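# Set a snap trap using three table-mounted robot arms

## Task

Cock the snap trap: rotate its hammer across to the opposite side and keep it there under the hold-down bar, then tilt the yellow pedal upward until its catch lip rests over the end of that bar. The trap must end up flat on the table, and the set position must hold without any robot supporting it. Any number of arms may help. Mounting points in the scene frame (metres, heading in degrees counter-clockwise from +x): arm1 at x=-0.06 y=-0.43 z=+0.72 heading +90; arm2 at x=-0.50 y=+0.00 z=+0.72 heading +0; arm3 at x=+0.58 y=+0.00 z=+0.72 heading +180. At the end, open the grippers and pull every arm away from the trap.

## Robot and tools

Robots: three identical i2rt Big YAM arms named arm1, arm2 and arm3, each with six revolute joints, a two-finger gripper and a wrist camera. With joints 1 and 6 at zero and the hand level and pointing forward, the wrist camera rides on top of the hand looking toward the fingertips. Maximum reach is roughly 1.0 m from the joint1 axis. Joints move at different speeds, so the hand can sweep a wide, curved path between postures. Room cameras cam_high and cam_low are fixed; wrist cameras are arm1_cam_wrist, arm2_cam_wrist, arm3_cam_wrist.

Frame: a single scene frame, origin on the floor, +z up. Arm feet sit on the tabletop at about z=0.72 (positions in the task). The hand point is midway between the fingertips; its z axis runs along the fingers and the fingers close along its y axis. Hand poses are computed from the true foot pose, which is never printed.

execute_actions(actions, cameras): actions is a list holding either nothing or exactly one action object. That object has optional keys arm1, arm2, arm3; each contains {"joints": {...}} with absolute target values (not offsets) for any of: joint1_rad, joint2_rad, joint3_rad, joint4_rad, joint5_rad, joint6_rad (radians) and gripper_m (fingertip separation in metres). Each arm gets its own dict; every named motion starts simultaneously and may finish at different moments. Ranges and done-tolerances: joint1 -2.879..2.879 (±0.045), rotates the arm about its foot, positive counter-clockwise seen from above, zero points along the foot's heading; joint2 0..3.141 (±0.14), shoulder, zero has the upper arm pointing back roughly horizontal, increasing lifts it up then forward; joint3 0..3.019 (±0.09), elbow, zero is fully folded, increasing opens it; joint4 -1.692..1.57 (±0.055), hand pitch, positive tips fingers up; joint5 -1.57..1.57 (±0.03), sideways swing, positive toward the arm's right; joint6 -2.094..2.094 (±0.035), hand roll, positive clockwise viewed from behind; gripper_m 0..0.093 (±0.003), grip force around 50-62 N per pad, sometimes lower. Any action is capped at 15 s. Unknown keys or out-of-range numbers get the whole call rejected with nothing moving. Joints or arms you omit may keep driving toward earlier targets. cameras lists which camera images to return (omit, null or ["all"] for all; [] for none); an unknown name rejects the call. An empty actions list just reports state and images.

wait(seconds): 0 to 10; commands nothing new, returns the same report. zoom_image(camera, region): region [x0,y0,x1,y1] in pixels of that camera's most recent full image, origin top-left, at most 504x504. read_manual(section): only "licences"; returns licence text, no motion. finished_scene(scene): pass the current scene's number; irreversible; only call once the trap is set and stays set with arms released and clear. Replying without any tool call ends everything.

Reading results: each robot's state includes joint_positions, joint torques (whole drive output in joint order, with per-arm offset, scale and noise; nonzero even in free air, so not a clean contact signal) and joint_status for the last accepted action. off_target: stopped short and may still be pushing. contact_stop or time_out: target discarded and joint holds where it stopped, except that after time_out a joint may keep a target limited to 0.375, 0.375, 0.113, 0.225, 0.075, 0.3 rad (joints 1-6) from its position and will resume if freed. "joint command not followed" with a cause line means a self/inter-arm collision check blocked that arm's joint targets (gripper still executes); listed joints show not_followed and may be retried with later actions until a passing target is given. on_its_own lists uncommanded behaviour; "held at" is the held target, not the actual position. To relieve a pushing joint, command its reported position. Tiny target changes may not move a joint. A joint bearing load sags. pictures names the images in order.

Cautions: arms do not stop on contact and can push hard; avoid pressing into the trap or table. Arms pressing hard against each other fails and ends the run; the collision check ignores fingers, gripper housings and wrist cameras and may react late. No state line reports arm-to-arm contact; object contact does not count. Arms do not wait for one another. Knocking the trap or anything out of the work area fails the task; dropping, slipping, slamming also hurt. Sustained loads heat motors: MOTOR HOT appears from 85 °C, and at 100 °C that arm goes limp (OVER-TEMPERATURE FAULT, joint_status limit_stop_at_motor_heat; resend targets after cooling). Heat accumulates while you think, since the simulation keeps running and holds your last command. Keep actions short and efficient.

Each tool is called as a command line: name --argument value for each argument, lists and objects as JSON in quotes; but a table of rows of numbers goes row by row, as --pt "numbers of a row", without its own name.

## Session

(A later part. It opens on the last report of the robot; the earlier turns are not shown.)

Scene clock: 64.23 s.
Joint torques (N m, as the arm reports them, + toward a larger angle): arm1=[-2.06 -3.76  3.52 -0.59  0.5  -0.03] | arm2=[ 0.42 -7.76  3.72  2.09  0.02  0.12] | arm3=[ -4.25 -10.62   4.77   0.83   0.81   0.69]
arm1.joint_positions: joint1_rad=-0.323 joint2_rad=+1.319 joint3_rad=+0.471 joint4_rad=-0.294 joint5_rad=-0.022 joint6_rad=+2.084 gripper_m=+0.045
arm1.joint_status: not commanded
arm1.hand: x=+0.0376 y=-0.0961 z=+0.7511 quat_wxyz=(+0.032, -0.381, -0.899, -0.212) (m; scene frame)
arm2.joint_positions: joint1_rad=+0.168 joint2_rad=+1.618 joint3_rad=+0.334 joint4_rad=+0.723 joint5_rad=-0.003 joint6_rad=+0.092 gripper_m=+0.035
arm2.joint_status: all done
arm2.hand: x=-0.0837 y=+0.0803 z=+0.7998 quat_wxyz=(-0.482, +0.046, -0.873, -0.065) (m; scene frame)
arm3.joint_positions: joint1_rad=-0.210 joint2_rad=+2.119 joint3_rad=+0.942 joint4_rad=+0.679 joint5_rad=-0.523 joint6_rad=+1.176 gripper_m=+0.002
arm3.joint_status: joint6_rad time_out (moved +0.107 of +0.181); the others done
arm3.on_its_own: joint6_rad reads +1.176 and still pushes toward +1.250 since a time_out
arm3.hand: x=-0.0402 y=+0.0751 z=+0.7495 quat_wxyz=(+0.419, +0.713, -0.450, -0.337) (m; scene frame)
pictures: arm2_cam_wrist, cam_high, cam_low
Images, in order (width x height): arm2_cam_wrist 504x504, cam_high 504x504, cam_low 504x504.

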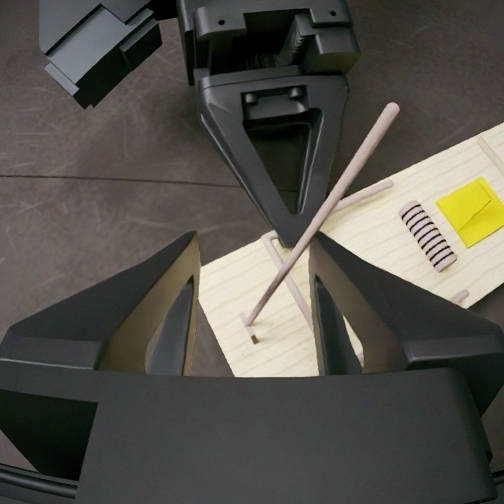

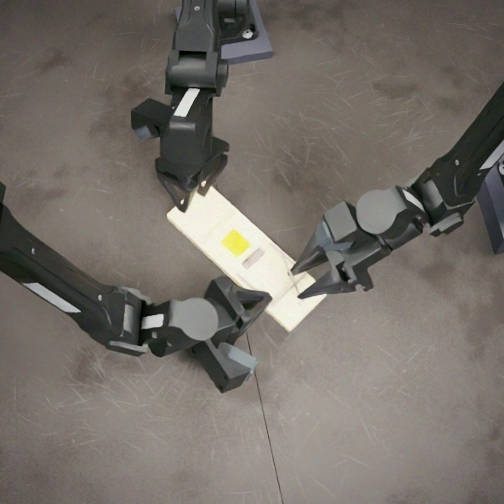

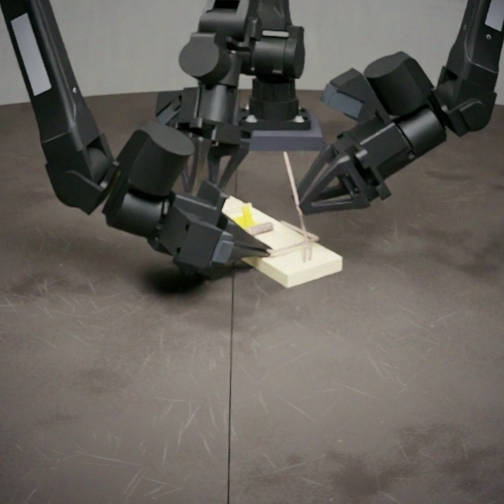

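execute_actions --actions '[{"arm2":{"joints":{"joint1_rad":0.07,"joint2_rad":1.66,"joint3_rad":0.37,"joint6_rad":0.6,"gripper_m":0.05}},"arm1":{"joints":{"joint2_rad":1.2,"joint3_rad":0.47,"joint4_rad":-0.29,"joint6_rad":0,"gripper_m":0}}}]' --cameras '["cam_low","cam_high","arm2_cam_wrist"]'

Scene clock: 66.70 s.
Joint torques (N m, as the arm reports them, + toward a larger angle): arm1=[-1.61 -5.46  7.74  1.72  0.06 -0.11] | arm2=[ 0.01 -7.5   6.32  2.1   0.04  0.08] | arm3=[ -4.22 -10.87   3.77   0.66   0.51   0.51]
arm1.joint_positions: joint1_rad=-0.331 joint2_rad=+1.192 joint3_rad=+0.468 joint4_rad=-0.298 joint5_rad=-0.012 joint6_rad=+0.009 gripper_m=+0.000
arm1.joint_status: all done
arm1.hand: x=+0.0452 y=-0.0865 z=+0.7922 quat_wxyz=(-0.216, +0.568, -0.776, -0.166) (m; scene frame)
arm2.joint_positions: joint1_rad=+0.074 joint2_rad=+1.659 joint3_rad=+0.337 joint4_rad=+0.723 joint5_rad=-0.003 joint6_rad=+0.592 gripper_m=+0.050
arm2.joint_status: all done
arm2.hand: x=-0.0821 y=+0.0405 z=+0.7842 quat_wxyz=(-0.443, -0.214, -0.857, -0.156) (m; scene frame)
arm3.joint_positions: joint1_rad=-0.210 joint2_rad=+2.120 joint3_rad=+0.956 joint4_rad=+0.683 joint5_rad=-0.515 joint6_rad=+1.193 gripper_m=+0.002
arm3.joint_status: not commanded
arm3.on_its_own: joint6_rad reads +1.193 and still pushes toward +1.250 since a time_out
arm3.hand: x=-0.0471 y=+0.0783 z=+0.7542 quat_wxyz=(+0.421, +0.706, -0.454, -0.343) (m; scene frame)
pictures: arm2_cam_wrist, cam_high, cam_low
Images, in order (width x height): arm2_cam_wrist 504x504, cam_high 504x504, cam_low 504x504.

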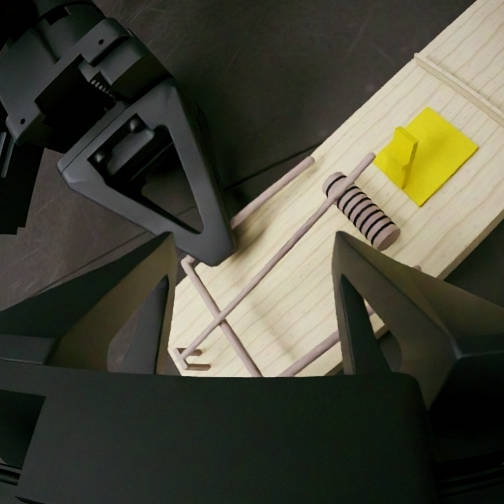

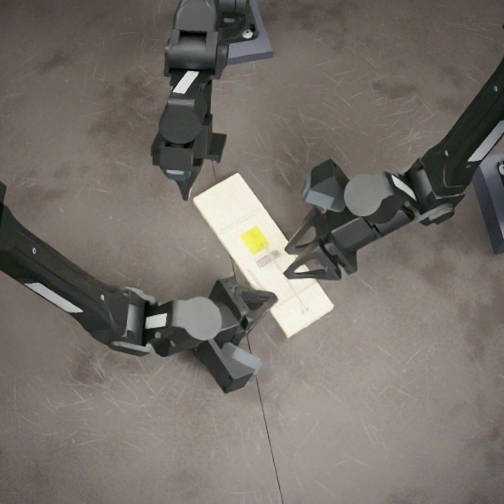

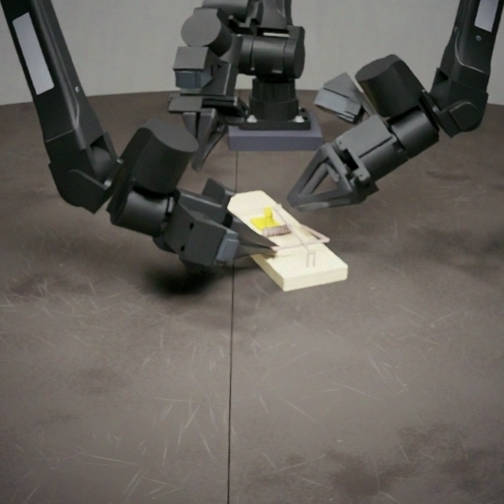

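execute_actions --actions '[{"arm2":{"joints":{"joint2_rad":1.3,"joint3_rad":0.2,"joint6_rad":0,"joint4_rad":0.3}},"arm3":{"joints":{"joint4_rad":0.6,"joint2_rad":2.17}},"arm1":{"joints":{"joint1_rad":-0.085,"joint2_rad":1.30,"joint4_rad":-0.135}}}]'

zoom_image --camera "cam_low" --region '[200, 150, 360, 300]'

Scene clock: 68.57 s.
Joint torques (N m, as the arm reports them, + toward a larger angle): arm1=[-0.01 -7.09  6.97  2.19 -0.04 -0.03] | arm2=[ 0.1  -4.27  5.63  1.62  0.01 -0.07] | arm3=[ -4.18 -13.43   3.59  -0.6    0.5    0.48]
arm1.joint_positions: joint1_rad=-0.089 joint2_rad=+1.299 joint3_rad=+0.468 joint4_rad=-0.154 joint5_rad=-0.010 joint6_rad=+0.007 gripper_m=+0.000
arm1.joint_status: all done
arm1.hand: x=-0.0386 y=-0.0517 z=+0.7735 quat_wxyz=(-0.208, +0.655, -0.698, -0.202) (m; scene frame)
arm2.joint_positions: joint1_rad=+0.074 joint2_rad=+1.302 joint3_rad=+0.195 joint4_rad=+0.310 joint5_rad=-0.003 joint6_rad=+0.008 gripper_m=+0.050
arm2.joint_status: all done
arm2.hand: x=-0.1719 y=+0.0318 z=+0.7874 quat_wxyz=(-0.380, +0.043, -0.924, -0.017) (m; scene frame)
arm3.joint_positions: joint1_rad=-0.210 joint2_rad=+2.117 joint3_rad=+0.959 joint4_rad=+0.664 joint5_rad=-0.515 joint6_rad=+1.196 gripper_m=+0.002
arm3.joint_status: joint4_rad time_out (moved -0.019 of -0.083); the others done
arm3.on_its_own: joint4_rad reads +0.664 and still pushes toward +0.600 since a time_out; joint6_rad reads +1.196 and still pushes toward +1.250 since a time_out
arm3.hand: x=-0.0470 y=+0.0783 z=+0.7533 quat_wxyz=(+0.420, +0.707, -0.459, -0.337) (m; scene frame)
pictures: arm1_cam_wrist, arm2_cam_wrist, arm3_cam_wrist, cam_high, cam_low
Images, in order (width x height): arm1_cam_wrist 504x504, arm2_cam_wrist 504x504, arm3_cam_wrist 504x504, cam_high 504x504, cam_low 504x504.

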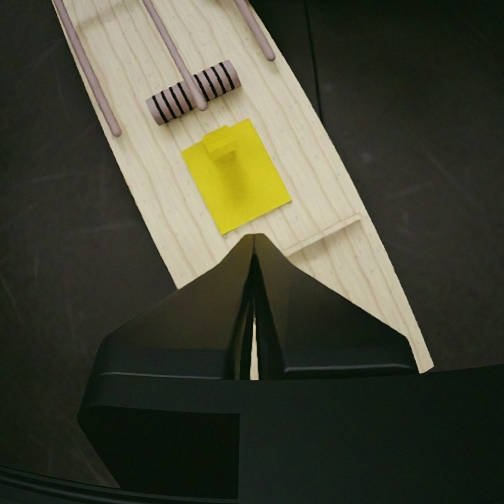

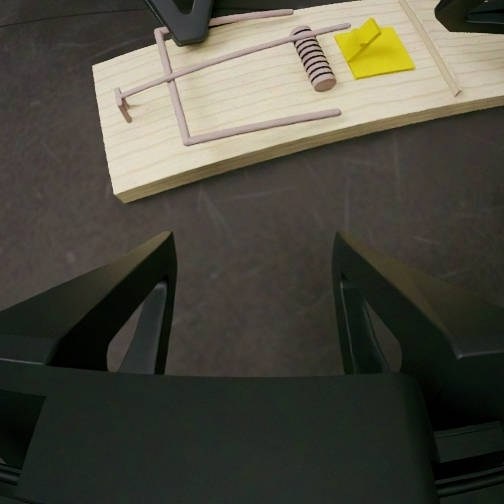

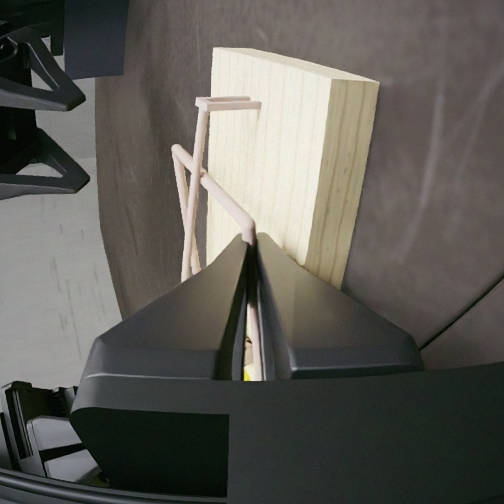

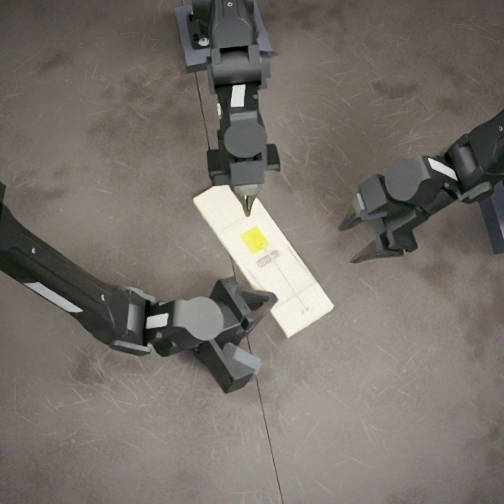

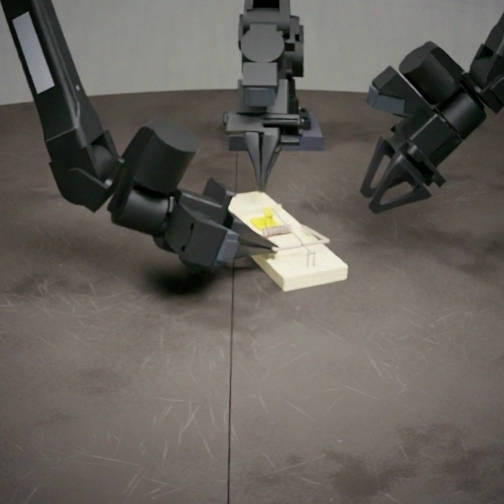

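Region (200, 150, 360, 300) of cam_low's 504x504 image, scaled by 3.150, with more detail than that image has; it fills the top 472 rows of this view, and the rest is white.

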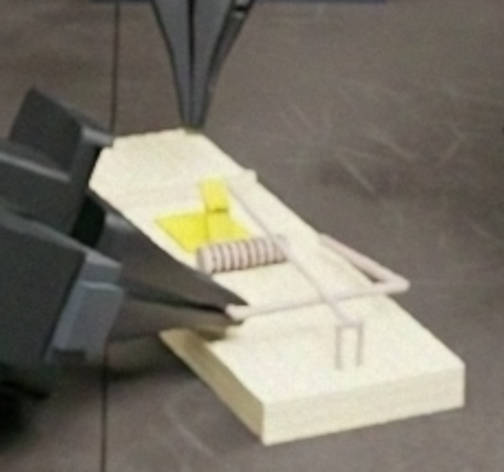

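execute_actions --actions '[{"arm3":{"joints":{"joint6_rad":1.45,"joint3_rad":0.93}},"arm2":{"joints":{"gripper_m":0}}}]' --cameras '["cam_low","arm2_cam_wrist"]'

zoom_image --camera "cam_low" --region '[200, 150, 360, 300]'

Scene clock: 70.73 s.
Joint torques (N m, as the arm reports them, + toward a larger angle): arm1=[-0.77 -8.76  7.06  1.92 -0.01 -0.07] | arm2=[ 0.07 -4.47  5.64  1.61  0.02 -0.04] | arm3=[ -4.11 -13.44   2.22  -0.53   0.2    0.66]
arm1.joint_positions: joint1_rad=-0.089 joint2_rad=+1.299 joint3_rad=+0.468 joint4_rad=-0.154 joint5_rad=-0.010 joint6_rad=+0.007 gripper_m=+0.000
arm1.joint_status: not commanded
arm1.hand: x=-0.0386 y=-0.0517 z=+0.7735 quat_wxyz=(-0.208, +0.655, -0.698, -0.202) (m; scene frame)
arm2.joint_positions: joint1_rad=+0.074 joint2_rad=+1.302 joint3_rad=+0.195 joint4_rad=+0.310 joint5_rad=-0.003 joint6_rad=+0.008 gripper_m=+0.001
arm2.joint_status: all done
arm2.hand: x=-0.1719 y=+0.0318 z=+0.7874 quat_wxyz=(-0.380, +0.043, -0.924, -0.017) (m; scene frame)
arm3.joint_positions: joint1_rad=-0.211 joint2_rad=+2.117 joint3_rad=+0.959 joint4_rad=+0.662 joint5_rad=-0.507 joint6_rad=+1.379 gripper_m=+0.002
arm3.joint_status: joint6_rad time_out (moved +0.182 of +0.254); the others done
arm3.on_its_own: joint4_rad reads +0.662 and still pushes toward +0.600 since a time_out; joint6_rad reads +1.379 and still pushes toward +1.450 since a time_out
arm3.hand: x=-0.0469 y=+0.0805 z=+0.7526 quat_wxyz=(+0.446, +0.661, -0.524, -0.299) (m; scene frame)
pictures: arm2_cam_wrist, cam_low
Images, in order (width x height): arm2_cam_wrist 504x504, cam_low 504x504.

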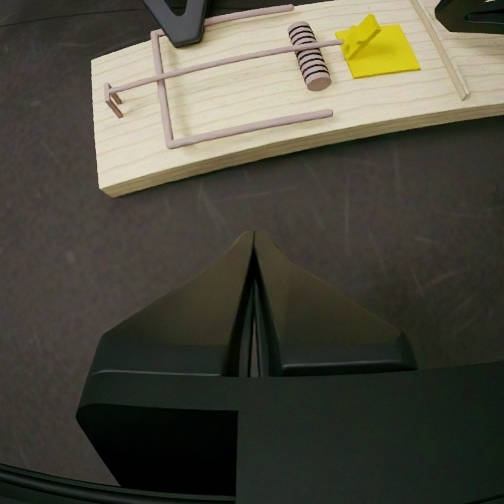

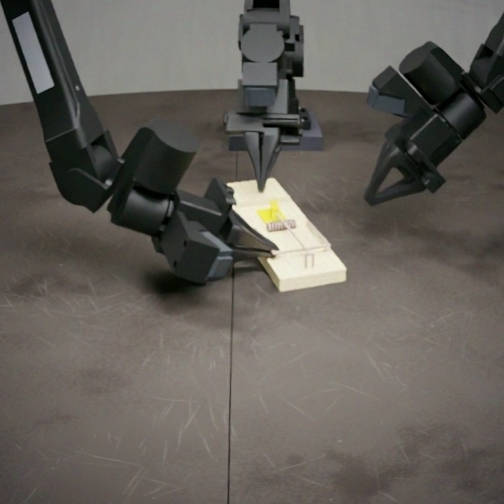

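Region (200, 150, 360, 300) of cam_low's 504x504 image, scaled by 3.150, with more detail than that image has; it fills the top 472 rows of this view, and the rest is white.

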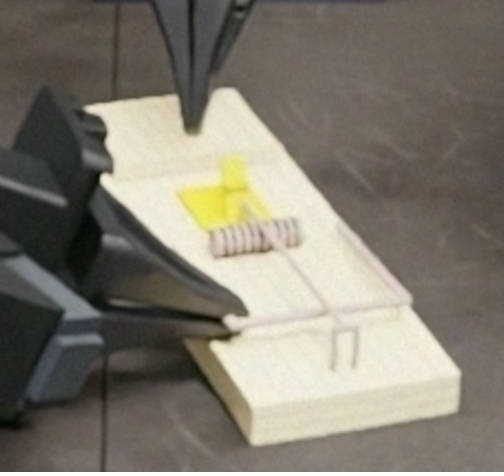

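execute_actions --actions '[{"arm1":{"joints":{"joint1_rad":-0.04,"joint2_rad":1.35,"joint3_rad":0.53}}}]' --cameras '["cam_low","arm2_cam_wrist","arm1_cam_wrist"]'

zoom_image --camera "cam_low" --region '[200, 150, 360, 300]'

Scene clock: 71.60 s.
Joint torques (N m, as the arm reports them, + toward a larger angle): arm1=[ 2.02 -8.5   9.65  2.19 -0.02 -0.03] | arm2=[ 0.16 -4.15  5.73  1.67  0.01 -0.05] | arm3=[ -3.95 -13.92   2.23  -0.51   0.18   0.65]
arm1.joint_positions: joint1_rad=-0.051 joint2_rad=+1.342 joint3_rad=+0.492 joint4_rad=-0.154 joint5_rad=-0.010 joint6_rad=+0.007 gripper_m=+0.000
arm1.joint_status: all done
arm1.hand: x=-0.0528 y=-0.0440 z=+0.7672 quat_wxyz=(-0.198, +0.670, -0.687, -0.199) (m; scene frame)
arm2.joint_positions: joint1_rad=+0.074 joint2_rad=+1.302 joint3_rad=+0.195 joint4_rad=+0.310 joint5_rad=-0.003 joint6_rad=+0.008 gripper_m=+0.001
arm2.joint_status: not commanded
arm2.hand: x=-0.1719 y=+0.0318 z=+0.7874 quat_wxyz=(-0.380, +0.043, -0.924, -0.017) (m; scene frame)
arm3.joint_positions: joint1_rad=-0.211 joint2_rad=+2.117 joint3_rad=+0.959 joint4_rad=+0.661 joint5_rad=-0.506 joint6_rad=+1.380 gripper_m=+0.002
arm3.joint_status: not commanded
arm3.on_its_own: joint4_rad reads +0.661 and still pushes toward +0.600 since a time_out; joint6_rad reads +1.380 and still pushes toward +1.450 since a time_out
arm3.hand: x=-0.0469 y=+0.0805 z=+0.7525 quat_wxyz=(+0.446, +0.661, -0.525, -0.299) (m; scene frame)
pictures: arm1_cam_wrist, arm2_cam_wrist, cam_low
Images, in order (width x height): arm1_cam_wrist 504x504, arm2_cam_wrist 504x504, cam_low 504x504.

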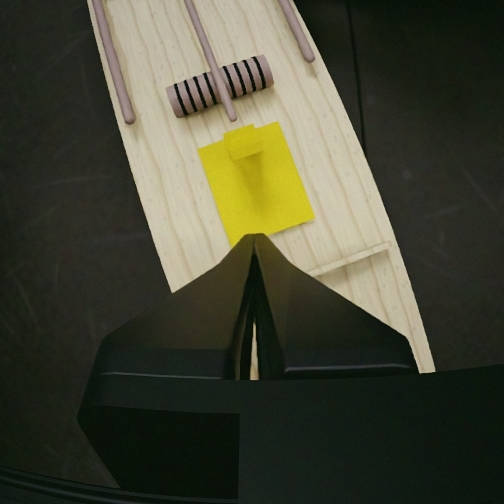

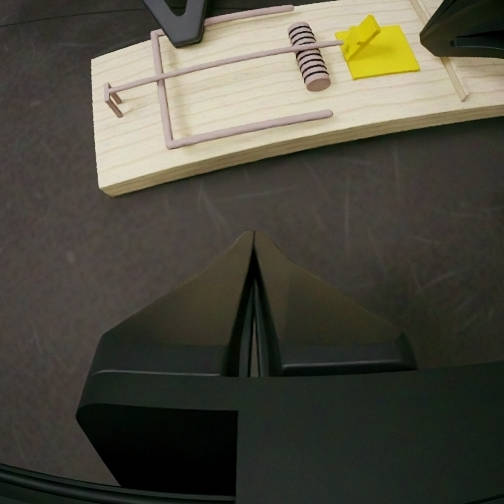

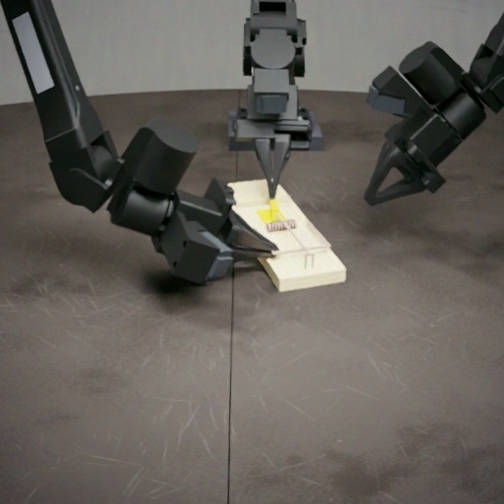

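Region (200, 150, 360, 300) of cam_low's 504x504 image, scaled by 3.150, with more detail than that image has; it fills the top 472 rows of this view, and the rest is white.

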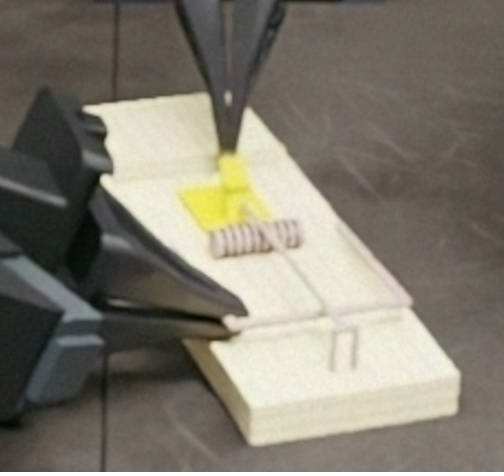

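execute_actions --actions '[{"arm1":{"joints":{"joint1_rad":-0.03,"joint2_rad":1.39,"joint3_rad":0.585}}}]' --cameras '["cam_low","arm2_cam_wrist","arm1_cam_wrist"]'

zoom_image --camera "arm2_cam_wrist" --region '[250, 0, 500, 130]'

Scene clock: 72.40 s.
Joint torques (N m, as the arm reports them, + toward a larger angle): arm1=[ 0.82 -7.83  9.63  2.2   0.    0.05] | arm2=[ 0.12 -4.31  5.62  1.63  0.   -0.04] | arm3=[ -3.82 -13.36   2.21  -0.52   0.18   0.65]
arm1.joint_positions: joint1_rad=-0.045 joint2_rad=+1.380 joint3_rad=+0.553 joint4_rad=-0.151 joint5_rad=-0.010 joint6_rad=+0.007 gripper_m=+0.000
arm1.joint_status: all done
arm1.hand: x=-0.0547 y=-0.0176 z=+0.7770 quat_wxyz=(-0.206, +0.669, -0.683, -0.208) (m; scene frame)
arm2.joint_positions: joint1_rad=+0.074 joint2_rad=+1.302 joint3_rad=+0.195 joint4_rad=+0.310 joint5_rad=-0.003 joint6_rad=+0.008 gripper_m=+0.001
arm2.joint_status: not commanded
arm2.hand: x=-0.1719 y=+0.0318 z=+0.7874 quat_wxyz=(-0.380, +0.043, -0.924, -0.017) (m; scene frame)
arm3.joint_positions: joint1_rad=-0.211 joint2_rad=+2.117 joint3_rad=+0.959 joint4_rad=+0.661 joint5_rad=-0.506 joint6_rad=+1.381 gripper_m=+0.002
arm3.joint_status: not commanded
arm3.on_its_own: joint4_rad reads +0.661 and still pushes toward +0.600 since a time_out; joint6_rad reads +1.381 and still pushes toward +1.450 since a time_out
arm3.hand: x=-0.0469 y=+0.0805 z=+0.7525 quat_wxyz=(+0.446, +0.660, -0.525, -0.299) (m; scene frame)
pictures: arm1_cam_wrist, arm2_cam_wrist, cam_low
Images, in order (width x height): arm1_cam_wrist 504x504, arm2_cam_wrist 504x504, cam_low 504x504.

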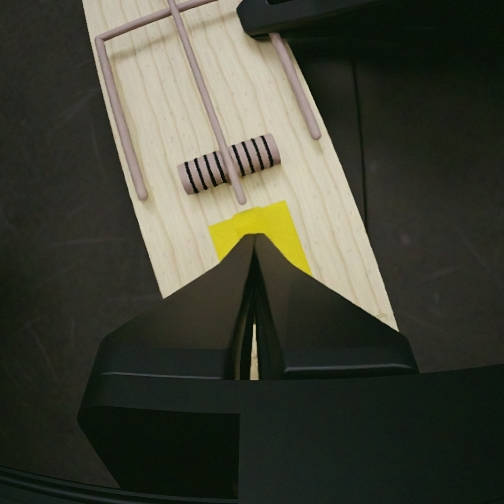

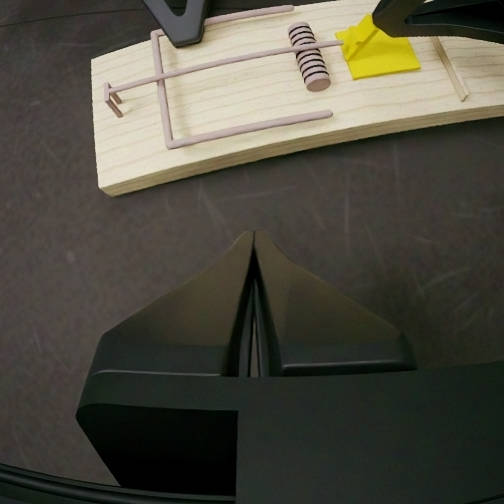

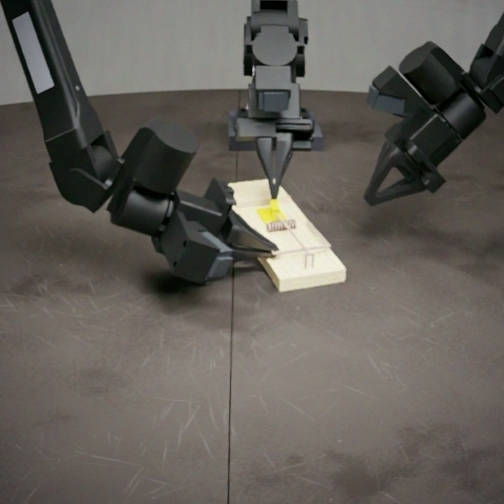

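Region (250, 0, 500, 130) of arm2_cam_wrist's 504x504 image, scaled by 2.016, with more detail than that image has; it fills the top 262 rows of this view, and the rest is white.

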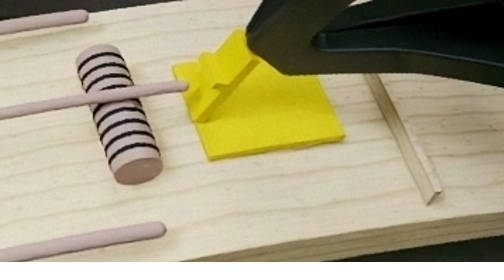

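execute_actions --actions '[{"arm1":{"joints":{"joint4_rad":-0.215}}}]' --cameras '[]'

execute_actions --actions '[{"arm1":{"joints":{"joint2_rad":1.44,"joint3_rad":0.63}}}]' --cameras '["cam_low","arm2_cam_wrist"]'

zoom_image --camera "arm2_cam_wrist" --region '[250, 0, 500, 130]'

zoom_image --camera "cam_low" --region '[230, 170, 330, 260]'

Scene clock: 73.23 s.
Joint torques (N m, as the arm reports them, + toward a larger angle): arm1=[ 0.23 -7.85  9.12  0.74 -0.02 -0.05] | arm2=[ 0.14 -4.27  5.73  1.59  0.   -0.05] | arm3=[ -4.13 -13.64   2.26  -0.54   0.17   0.64]
arm1.joint_positions: joint1_rad=-0.045 joint2_rad=+1.380 joint3_rad=+0.553 joint4_rad=-0.201 joint5_rad=-0.010 joint6_rad=+0.007 gripper_m=+0.000
arm1.joint_status: all done
arm1.hand: x=-0.0548 y=-0.0279 z=+0.7704 quat_wxyz=(-0.189, +0.674, -0.688, -0.191) (m; scene frame)
arm2.joint_positions: joint1_rad=+0.074 joint2_rad=+1.302 joint3_rad=+0.195 joint4_rad=+0.310 joint5_rad=-0.003 joint6_rad=+0.008 gripper_m=+0.001
arm2.joint_status: not commanded
arm2.hand: x=-0.1719 y=+0.0318 z=+0.7874 quat_wxyz=(-0.380, +0.043, -0.924, -0.017) (m; scene frame)
arm3.joint_positions: joint1_rad=-0.211 joint2_rad=+2.117 joint3_rad=+0.959 joint4_rad=+0.661 joint5_rad=-0.506 joint6_rad=+1.381 gripper_m=+0.002
arm3.joint_status: not commanded
arm3.on_its_own: joint4_rad reads +0.661 and still pushes toward +0.600 since a time_out; joint6_rad reads +1.381 and still pushes toward +1.450 since a time_out
arm3.hand: x=-0.0469 y=+0.0805 z=+0.7525 quat_wxyz=(+0.446, +0.660, -0.525, -0.299) (m; scene frame)
pictures: none
No camera images: the call's "cameras" was empty. Leave "cameras" out to get every camera's image.

Scene clock: 73.87 s.
Joint torques (N m, as the arm reports them, + toward a larger angle): arm1=[ 0.92 -9.47  9.45  0.81 -0.04 -0.02] | arm2=[ 0.01 -4.58  5.69  1.67  0.   -0.05] | arm3=[ -4.08 -13.53   2.22  -0.51   0.17   0.64]
arm1.joint_positions: joint1_rad=-0.045 joint2_rad=+1.431 joint3_rad=+0.595 joint4_rad=-0.202 joint5_rad=-0.010 joint6_rad=+0.007 gripper_m=+0.000
arm1.joint_status: all done
arm1.hand: x=-0.0545 y=-0.0130 z=+0.7666 quat_wxyz=(-0.185, +0.675, -0.689, -0.188) (m; scene frame)
arm2.joint_positions: joint1_rad=+0.074 joint2_rad=+1.302 joint3_rad=+0.195 joint4_rad=+0.310 joint5_rad=-0.003 joint6_rad=+0.008 gripper_m=+0.001
arm2.joint_status: not commanded
arm2.hand: x=-0.1719 y=+0.0318 z=+0.7874 quat_wxyz=(-0.380, +0.043, -0.924, -0.017) (m; scene frame)
arm3.joint_positions: joint1_rad=-0.211 joint2_rad=+2.117 joint3_rad=+0.959 joint4_rad=+0.661 joint5_rad=-0.506 joint6_rad=+1.381 gripper_m=+0.002
arm3.joint_status: not commanded
arm3.on_its_own: joint4_rad reads +0.661 and still pushes toward +0.600 since a time_out; joint6_rad reads +1.381 and still pushes toward +1.450 since a time_out
arm3.hand: x=-0.0469 y=+0.0805 z=+0.7525 quat_wxyz=(+0.446, +0.660, -0.525, -0.299) (m; scene frame)
pictures: arm2_cam_wrist, cam_low
Images, in order (width x height): arm2_cam_wrist 504x504, cam_low 504x504.

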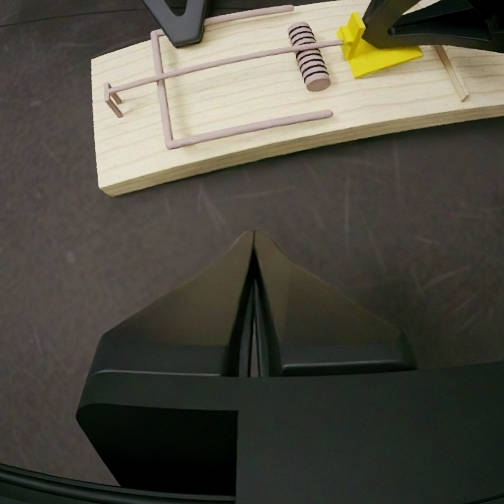

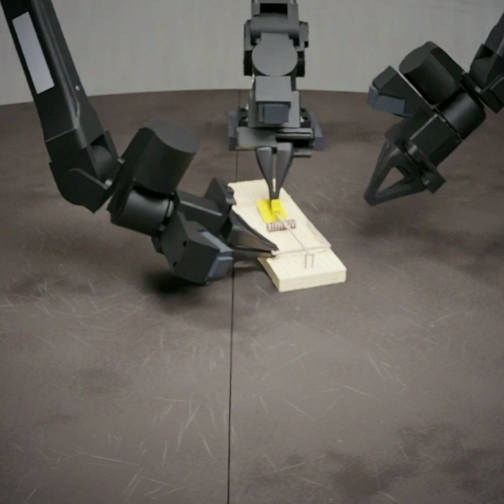

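Region (250, 0, 500, 130) of arm2_cam_wrist's 504x504 image, scaled by 2.016, with more detail than that image has; it fills the top 262 rows of this view, and the rest is white.

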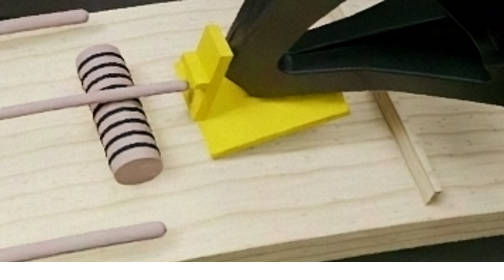

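Region (230, 170, 330, 260) of cam_low's 504x504 image, scaled by 5.040, with more detail than that image has; it fills the top 454 rows of this view, and the rest is white.

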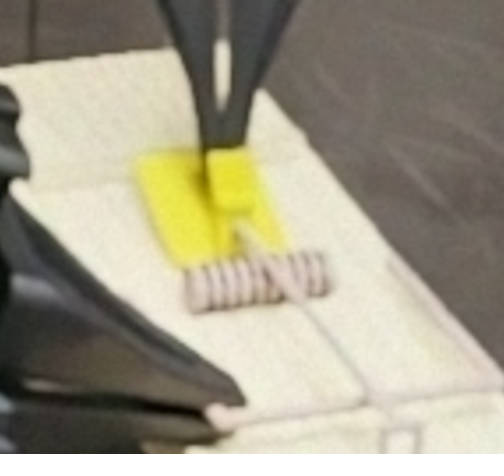

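A little more, via q4 (forward and up).

execute_actions --actions '[{"arm1":{"joints":{"joint4_rad":-0.16}}}]' --cameras '["cam_low","arm2_cam_wrist"]'

zoom_image --camera "arm2_cam_wrist" --region '[250, 0, 500, 130]'

Scene clock: 74.57 s.
Joint torques (N m, as the arm reports them, + toward a larger angle): arm1=[ 1.02 -9.07  9.48  1.79 -0.04 -0.01] | arm2=[ 0.07 -4.37  5.68  1.68  0.01 -0.06] | arm3=[ -4.15 -13.68   2.22  -0.51   0.17   0.64]
arm1.joint_positions: joint1_rad=-0.045 joint2_rad=+1.431 joint3_rad=+0.595 joint4_rad=-0.183 joint5_rad=-0.010 joint6_rad=+0.007 gripper_m=+0.000
arm1.joint_status: all done
arm1.hand: x=-0.0545 y=-0.0090 z=+0.7690 quat_wxyz=(-0.192, +0.673, -0.687, -0.194) (m; scene frame)
arm2.joint_positions: joint1_rad=+0.074 joint2_rad=+1.302 joint3_rad=+0.195 joint4_rad=+0.310 joint5_rad=-0.003 joint6_rad=+0.008 gripper_m=+0.001
arm2.joint_status: not commanded
arm2.hand: x=-0.1719 y=+0.0318 z=+0.7874 quat_wxyz=(-0.380, +0.043, -0.924, -0.017) (m; scene frame)
arm3.joint_positions: joint1_rad=-0.211 joint2_rad=+2.117 joint3_rad=+0.959 joint4_rad=+0.661 joint5_rad=-0.506 joint6_rad=+1.381 gripper_m=+0.002
arm3.joint_status: not commanded
arm3.on_its_own: joint4_rad reads +0.661 and still pushes toward +0.600 since a time_out; joint6_rad reads +1.381 and still pushes toward +1.450 since a time_out
arm3.hand: x=-0.0469 y=+0.0805 z=+0.7525 quat_wxyz=(+0.446, +0.660, -0.525, -0.298) (m; scene frame)
pictures: arm2_cam_wrist, cam_low
Images, in order (width x height): arm2_cam_wrist 504x504, cam_low 504x504.

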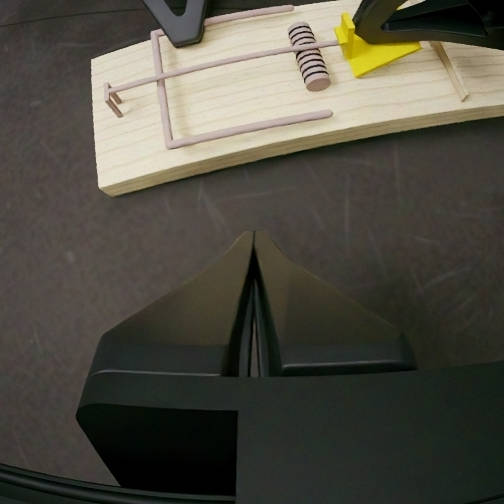

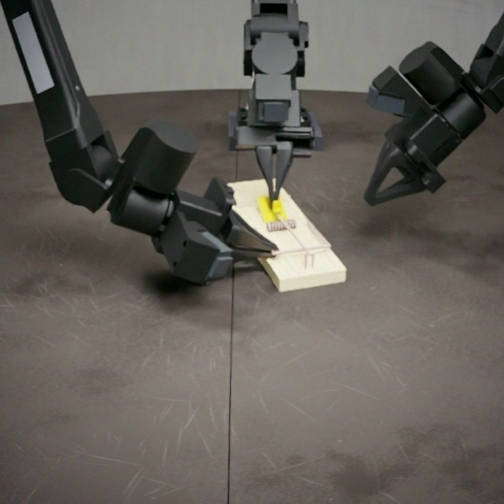

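Region (250, 0, 500, 130) of arm2_cam_wrist's 504x504 image, scaled by 2.016, with more detail than that image has; it fills the top 262 rows of this view, and the rest is white.

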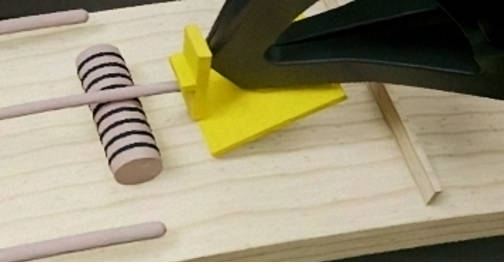

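Engaged. Release arm3 gently.

execute_actions --actions '[{"arm3":{"joints":{"joint1_rad":-0.211,"joint2_rad":2.117,"joint3_rad":0.965,"joint4_rad":0.665,"joint6_rad":1.33,"gripper_m":0.012}}}]' --cameras '["cam_low","arm2_cam_wrist"]'

zoom_image --camera "cam_low" --region '[200, 150, 360, 300]'

Scene clock: 75.67 s.
Joint torques (N m, as the arm reports them, + toward a larger angle): arm1=[ 1.04 -8.38  9.52  2.06  0.01 -0.06] | arm2=[ 0.03 -4.26  5.6   1.59  0.01 -0.05] | arm3=[ -1.84 -16.85   4.83   2.32   0.13  -0.12]
arm1.joint_positions: joint1_rad=-0.045 joint2_rad=+1.431 joint3_rad=+0.595 joint4_rad=-0.180 joint5_rad=-0.010 joint6_rad=+0.007 gripper_m=+0.000
arm1.joint_status: not commanded
arm1.hand: x=-0.0545 y=-0.0082 z=+0.7695 quat_wxyz=(-0.193, +0.673, -0.686, -0.196) (m; scene frame)
arm2.joint_positions: joint1_rad=+0.074 joint2_rad=+1.302 joint3_rad=+0.195 joint4_rad=+0.310 joint5_rad=-0.003 joint6_rad=+0.008 gripper_m=+0.001
arm2.joint_status: not commanded
arm2.hand: x=-0.1719 y=+0.0318 z=+0.7874 quat_wxyz=(-0.380, +0.043, -0.924, -0.017) (m; scene frame)
arm3.joint_positions: joint1_rad=-0.211 joint2_rad=+2.114 joint3_rad=+0.960 joint4_rad=+0.658 joint5_rad=-0.505 joint6_rad=+1.340 gripper_m=+0.012
arm3.joint_status: all done
arm3.hand: x=-0.0474 y=+0.0809 z=+0.7541 quat_wxyz=(+0.439, +0.671, -0.512, -0.308) (m; scene frame)
pictures: arm2_cam_wrist, cam_low
Images, in order (width x height): arm2_cam_wrist 504x504, cam_low 504x504.

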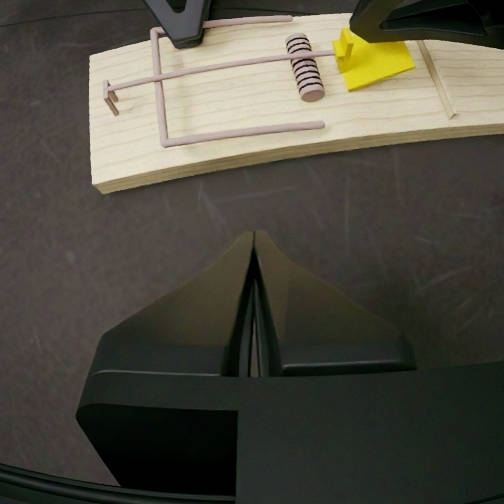

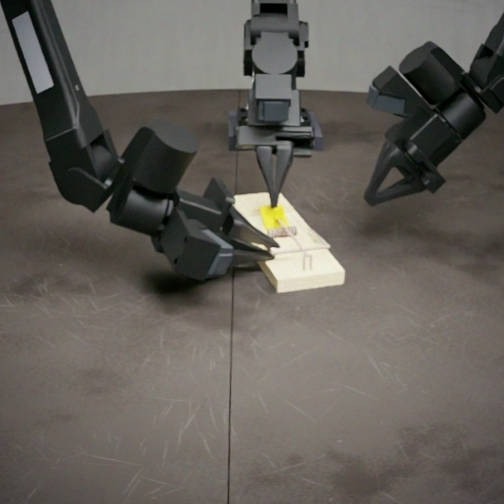

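Region (200, 150, 360, 300) of cam_low's 504x504 image, scaled by 3.150, with more detail than that image has; it fills the top 472 rows of this view, and the rest is white.

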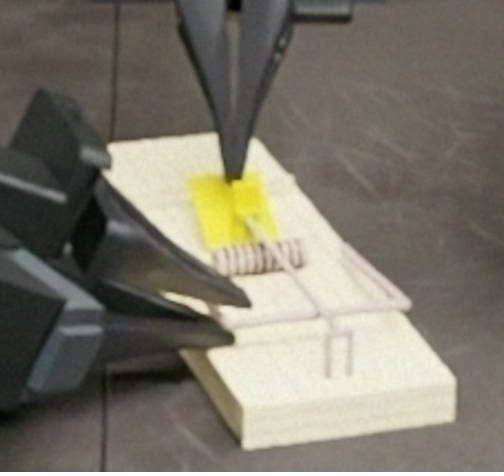

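execute_actions --actions '[{"arm3":{"joints":{"joint2_rad":2.04,"joint3_rad":0.885}},"arm1":{"joints":{"joint2_rad":1.25}}}]' --cameras '["cam_low"]'

execute_actions --actions '[{"arm3":{"joints":{"joint2_rad":1.4,"joint3_rad":0.5}},"arm1":{"joints":{"joint2_rad":0.8,"joint3_rad":0.5}},"arm2":{"joints":{"joint2_rad":1.0}}}]' --cameras '["cam_low"]'

zoom_image --camera "cam_low" --region '[200, 150, 360, 300]'

Scene clock: 76.80 s.
Joint torques (N m, as the arm reports them, + toward a larger angle): arm1=[ 1.6  -7.38 10.82  1.85 -0.04 -0.04] | arm2=[ 0.1  -4.36  5.7   1.72  0.01 -0.05] | arm3=[ -1.86 -17.32   4.03   2.22   0.02  -0.16]
arm1.joint_positions: joint1_rad=-0.045 joint2_rad=+1.237 joint3_rad=+0.595 joint4_rad=-0.175 joint5_rad=-0.010 joint6_rad=+0.007 gripper_m=+0.000
arm1.joint_status: all done
arm1.hand: x=-0.0545 y=+0.0059 z=+0.8499 quat_wxyz=(-0.260, +0.651, -0.663, -0.262) (m; scene frame)
arm2.joint_positions: joint1_rad=+0.074 joint2_rad=+1.302 joint3_rad=+0.195 joint4_rad=+0.310 joint5_rad=-0.003 joint6_rad=+0.008 gripper_m=+0.001
arm2.joint_status: not commanded
arm2.hand: x=-0.1719 y=+0.0318 z=+0.7874 quat_wxyz=(-0.380, +0.043, -0.924, -0.017) (m; scene frame)
arm3.joint_positions: joint1_rad=-0.211 joint2_rad=+2.053 joint3_rad=+0.891 joint4_rad=+0.658 joint5_rad=-0.503 joint6_rad=+1.338 gripper_m=+0.012
arm3.joint_status: all done
arm3.hand: x=-0.0267 y=+0.0759 z=+0.7666 quat_wxyz=(+0.437, +0.672, -0.514, -0.306) (m; scene frame)
pictures: cam_low
Images, in order (width x height): cam_low 504x504.

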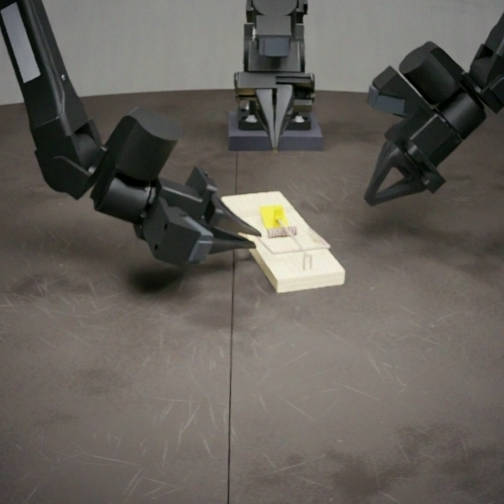

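Scene clock: 78.07 s.
Joint torques (N m, as the arm reports them, + toward a larger angle): arm1=[ 1.6  -3.9  10.54  2.43 -0.02 -0.04] | arm2=[ 0.27 -2.48  7.87  2.    0.01 -0.07] | arm3=[-1.9  -9.87  5.44  2.44  0.07 -0.15]
arm1.joint_positions: joint1_rad=-0.045 joint2_rad=+0.791 joint3_rad=+0.489 joint4_rad=-0.174 joint5_rad=-0.010 joint6_rad=+0.007 gripper_m=+0.000
arm1.joint_status: all done
arm1.hand: x=-0.0558 y=-0.0433 z=+0.9685 quat_wxyz=(-0.369, +0.599, -0.608, -0.369) (m; scene frame)
arm2.joint_positions: joint1_rad=+0.074 joint2_rad=+0.998 joint3_rad=+0.195 joint4_rad=+0.307 joint5_rad=-0.003 joint6_rad=+0.008 gripper_m=+0.001
arm2.joint_status: all done
arm2.hand: x=-0.1469 y=+0.0352 z=+0.8851 quat_wxyz=(-0.514, +0.041, -0.857, -0.024) (m; scene frame)
arm3.joint_positions: joint1_rad=-0.211 joint2_rad=+1.399 joint3_rad=+0.512 joint4_rad=+0.658 joint5_rad=-0.502 joint6_rad=+1.338 gripper_m=+0.012
arm3.joint_status: all done
arm3.hand: x=+0.0891 y=+0.0467 z=+0.9606 quat_wxyz=(+0.477, +0.640, -0.441, -0.411) (m; scene frame)
pictures: cam_low
Images, in order (width x height): cam_low 504x504.

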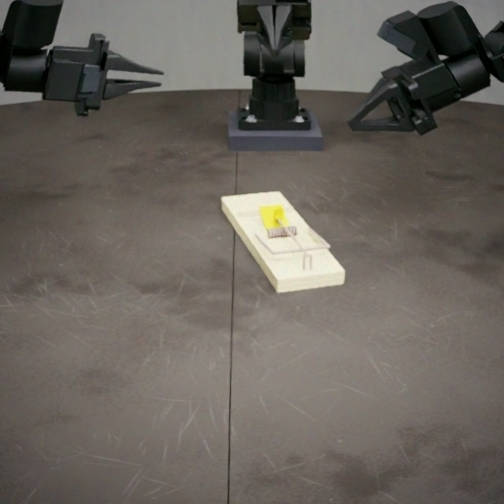

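Region (200, 150, 360, 300) of cam_low's 504x504 image, scaled by 3.150, with more detail than that image has; it fills the top 472 rows of this view, and the rest is white.

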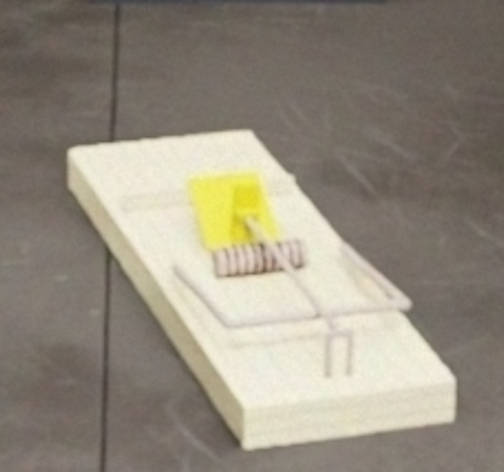

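finished_scene --scene 1

The scene is finished: the task was done.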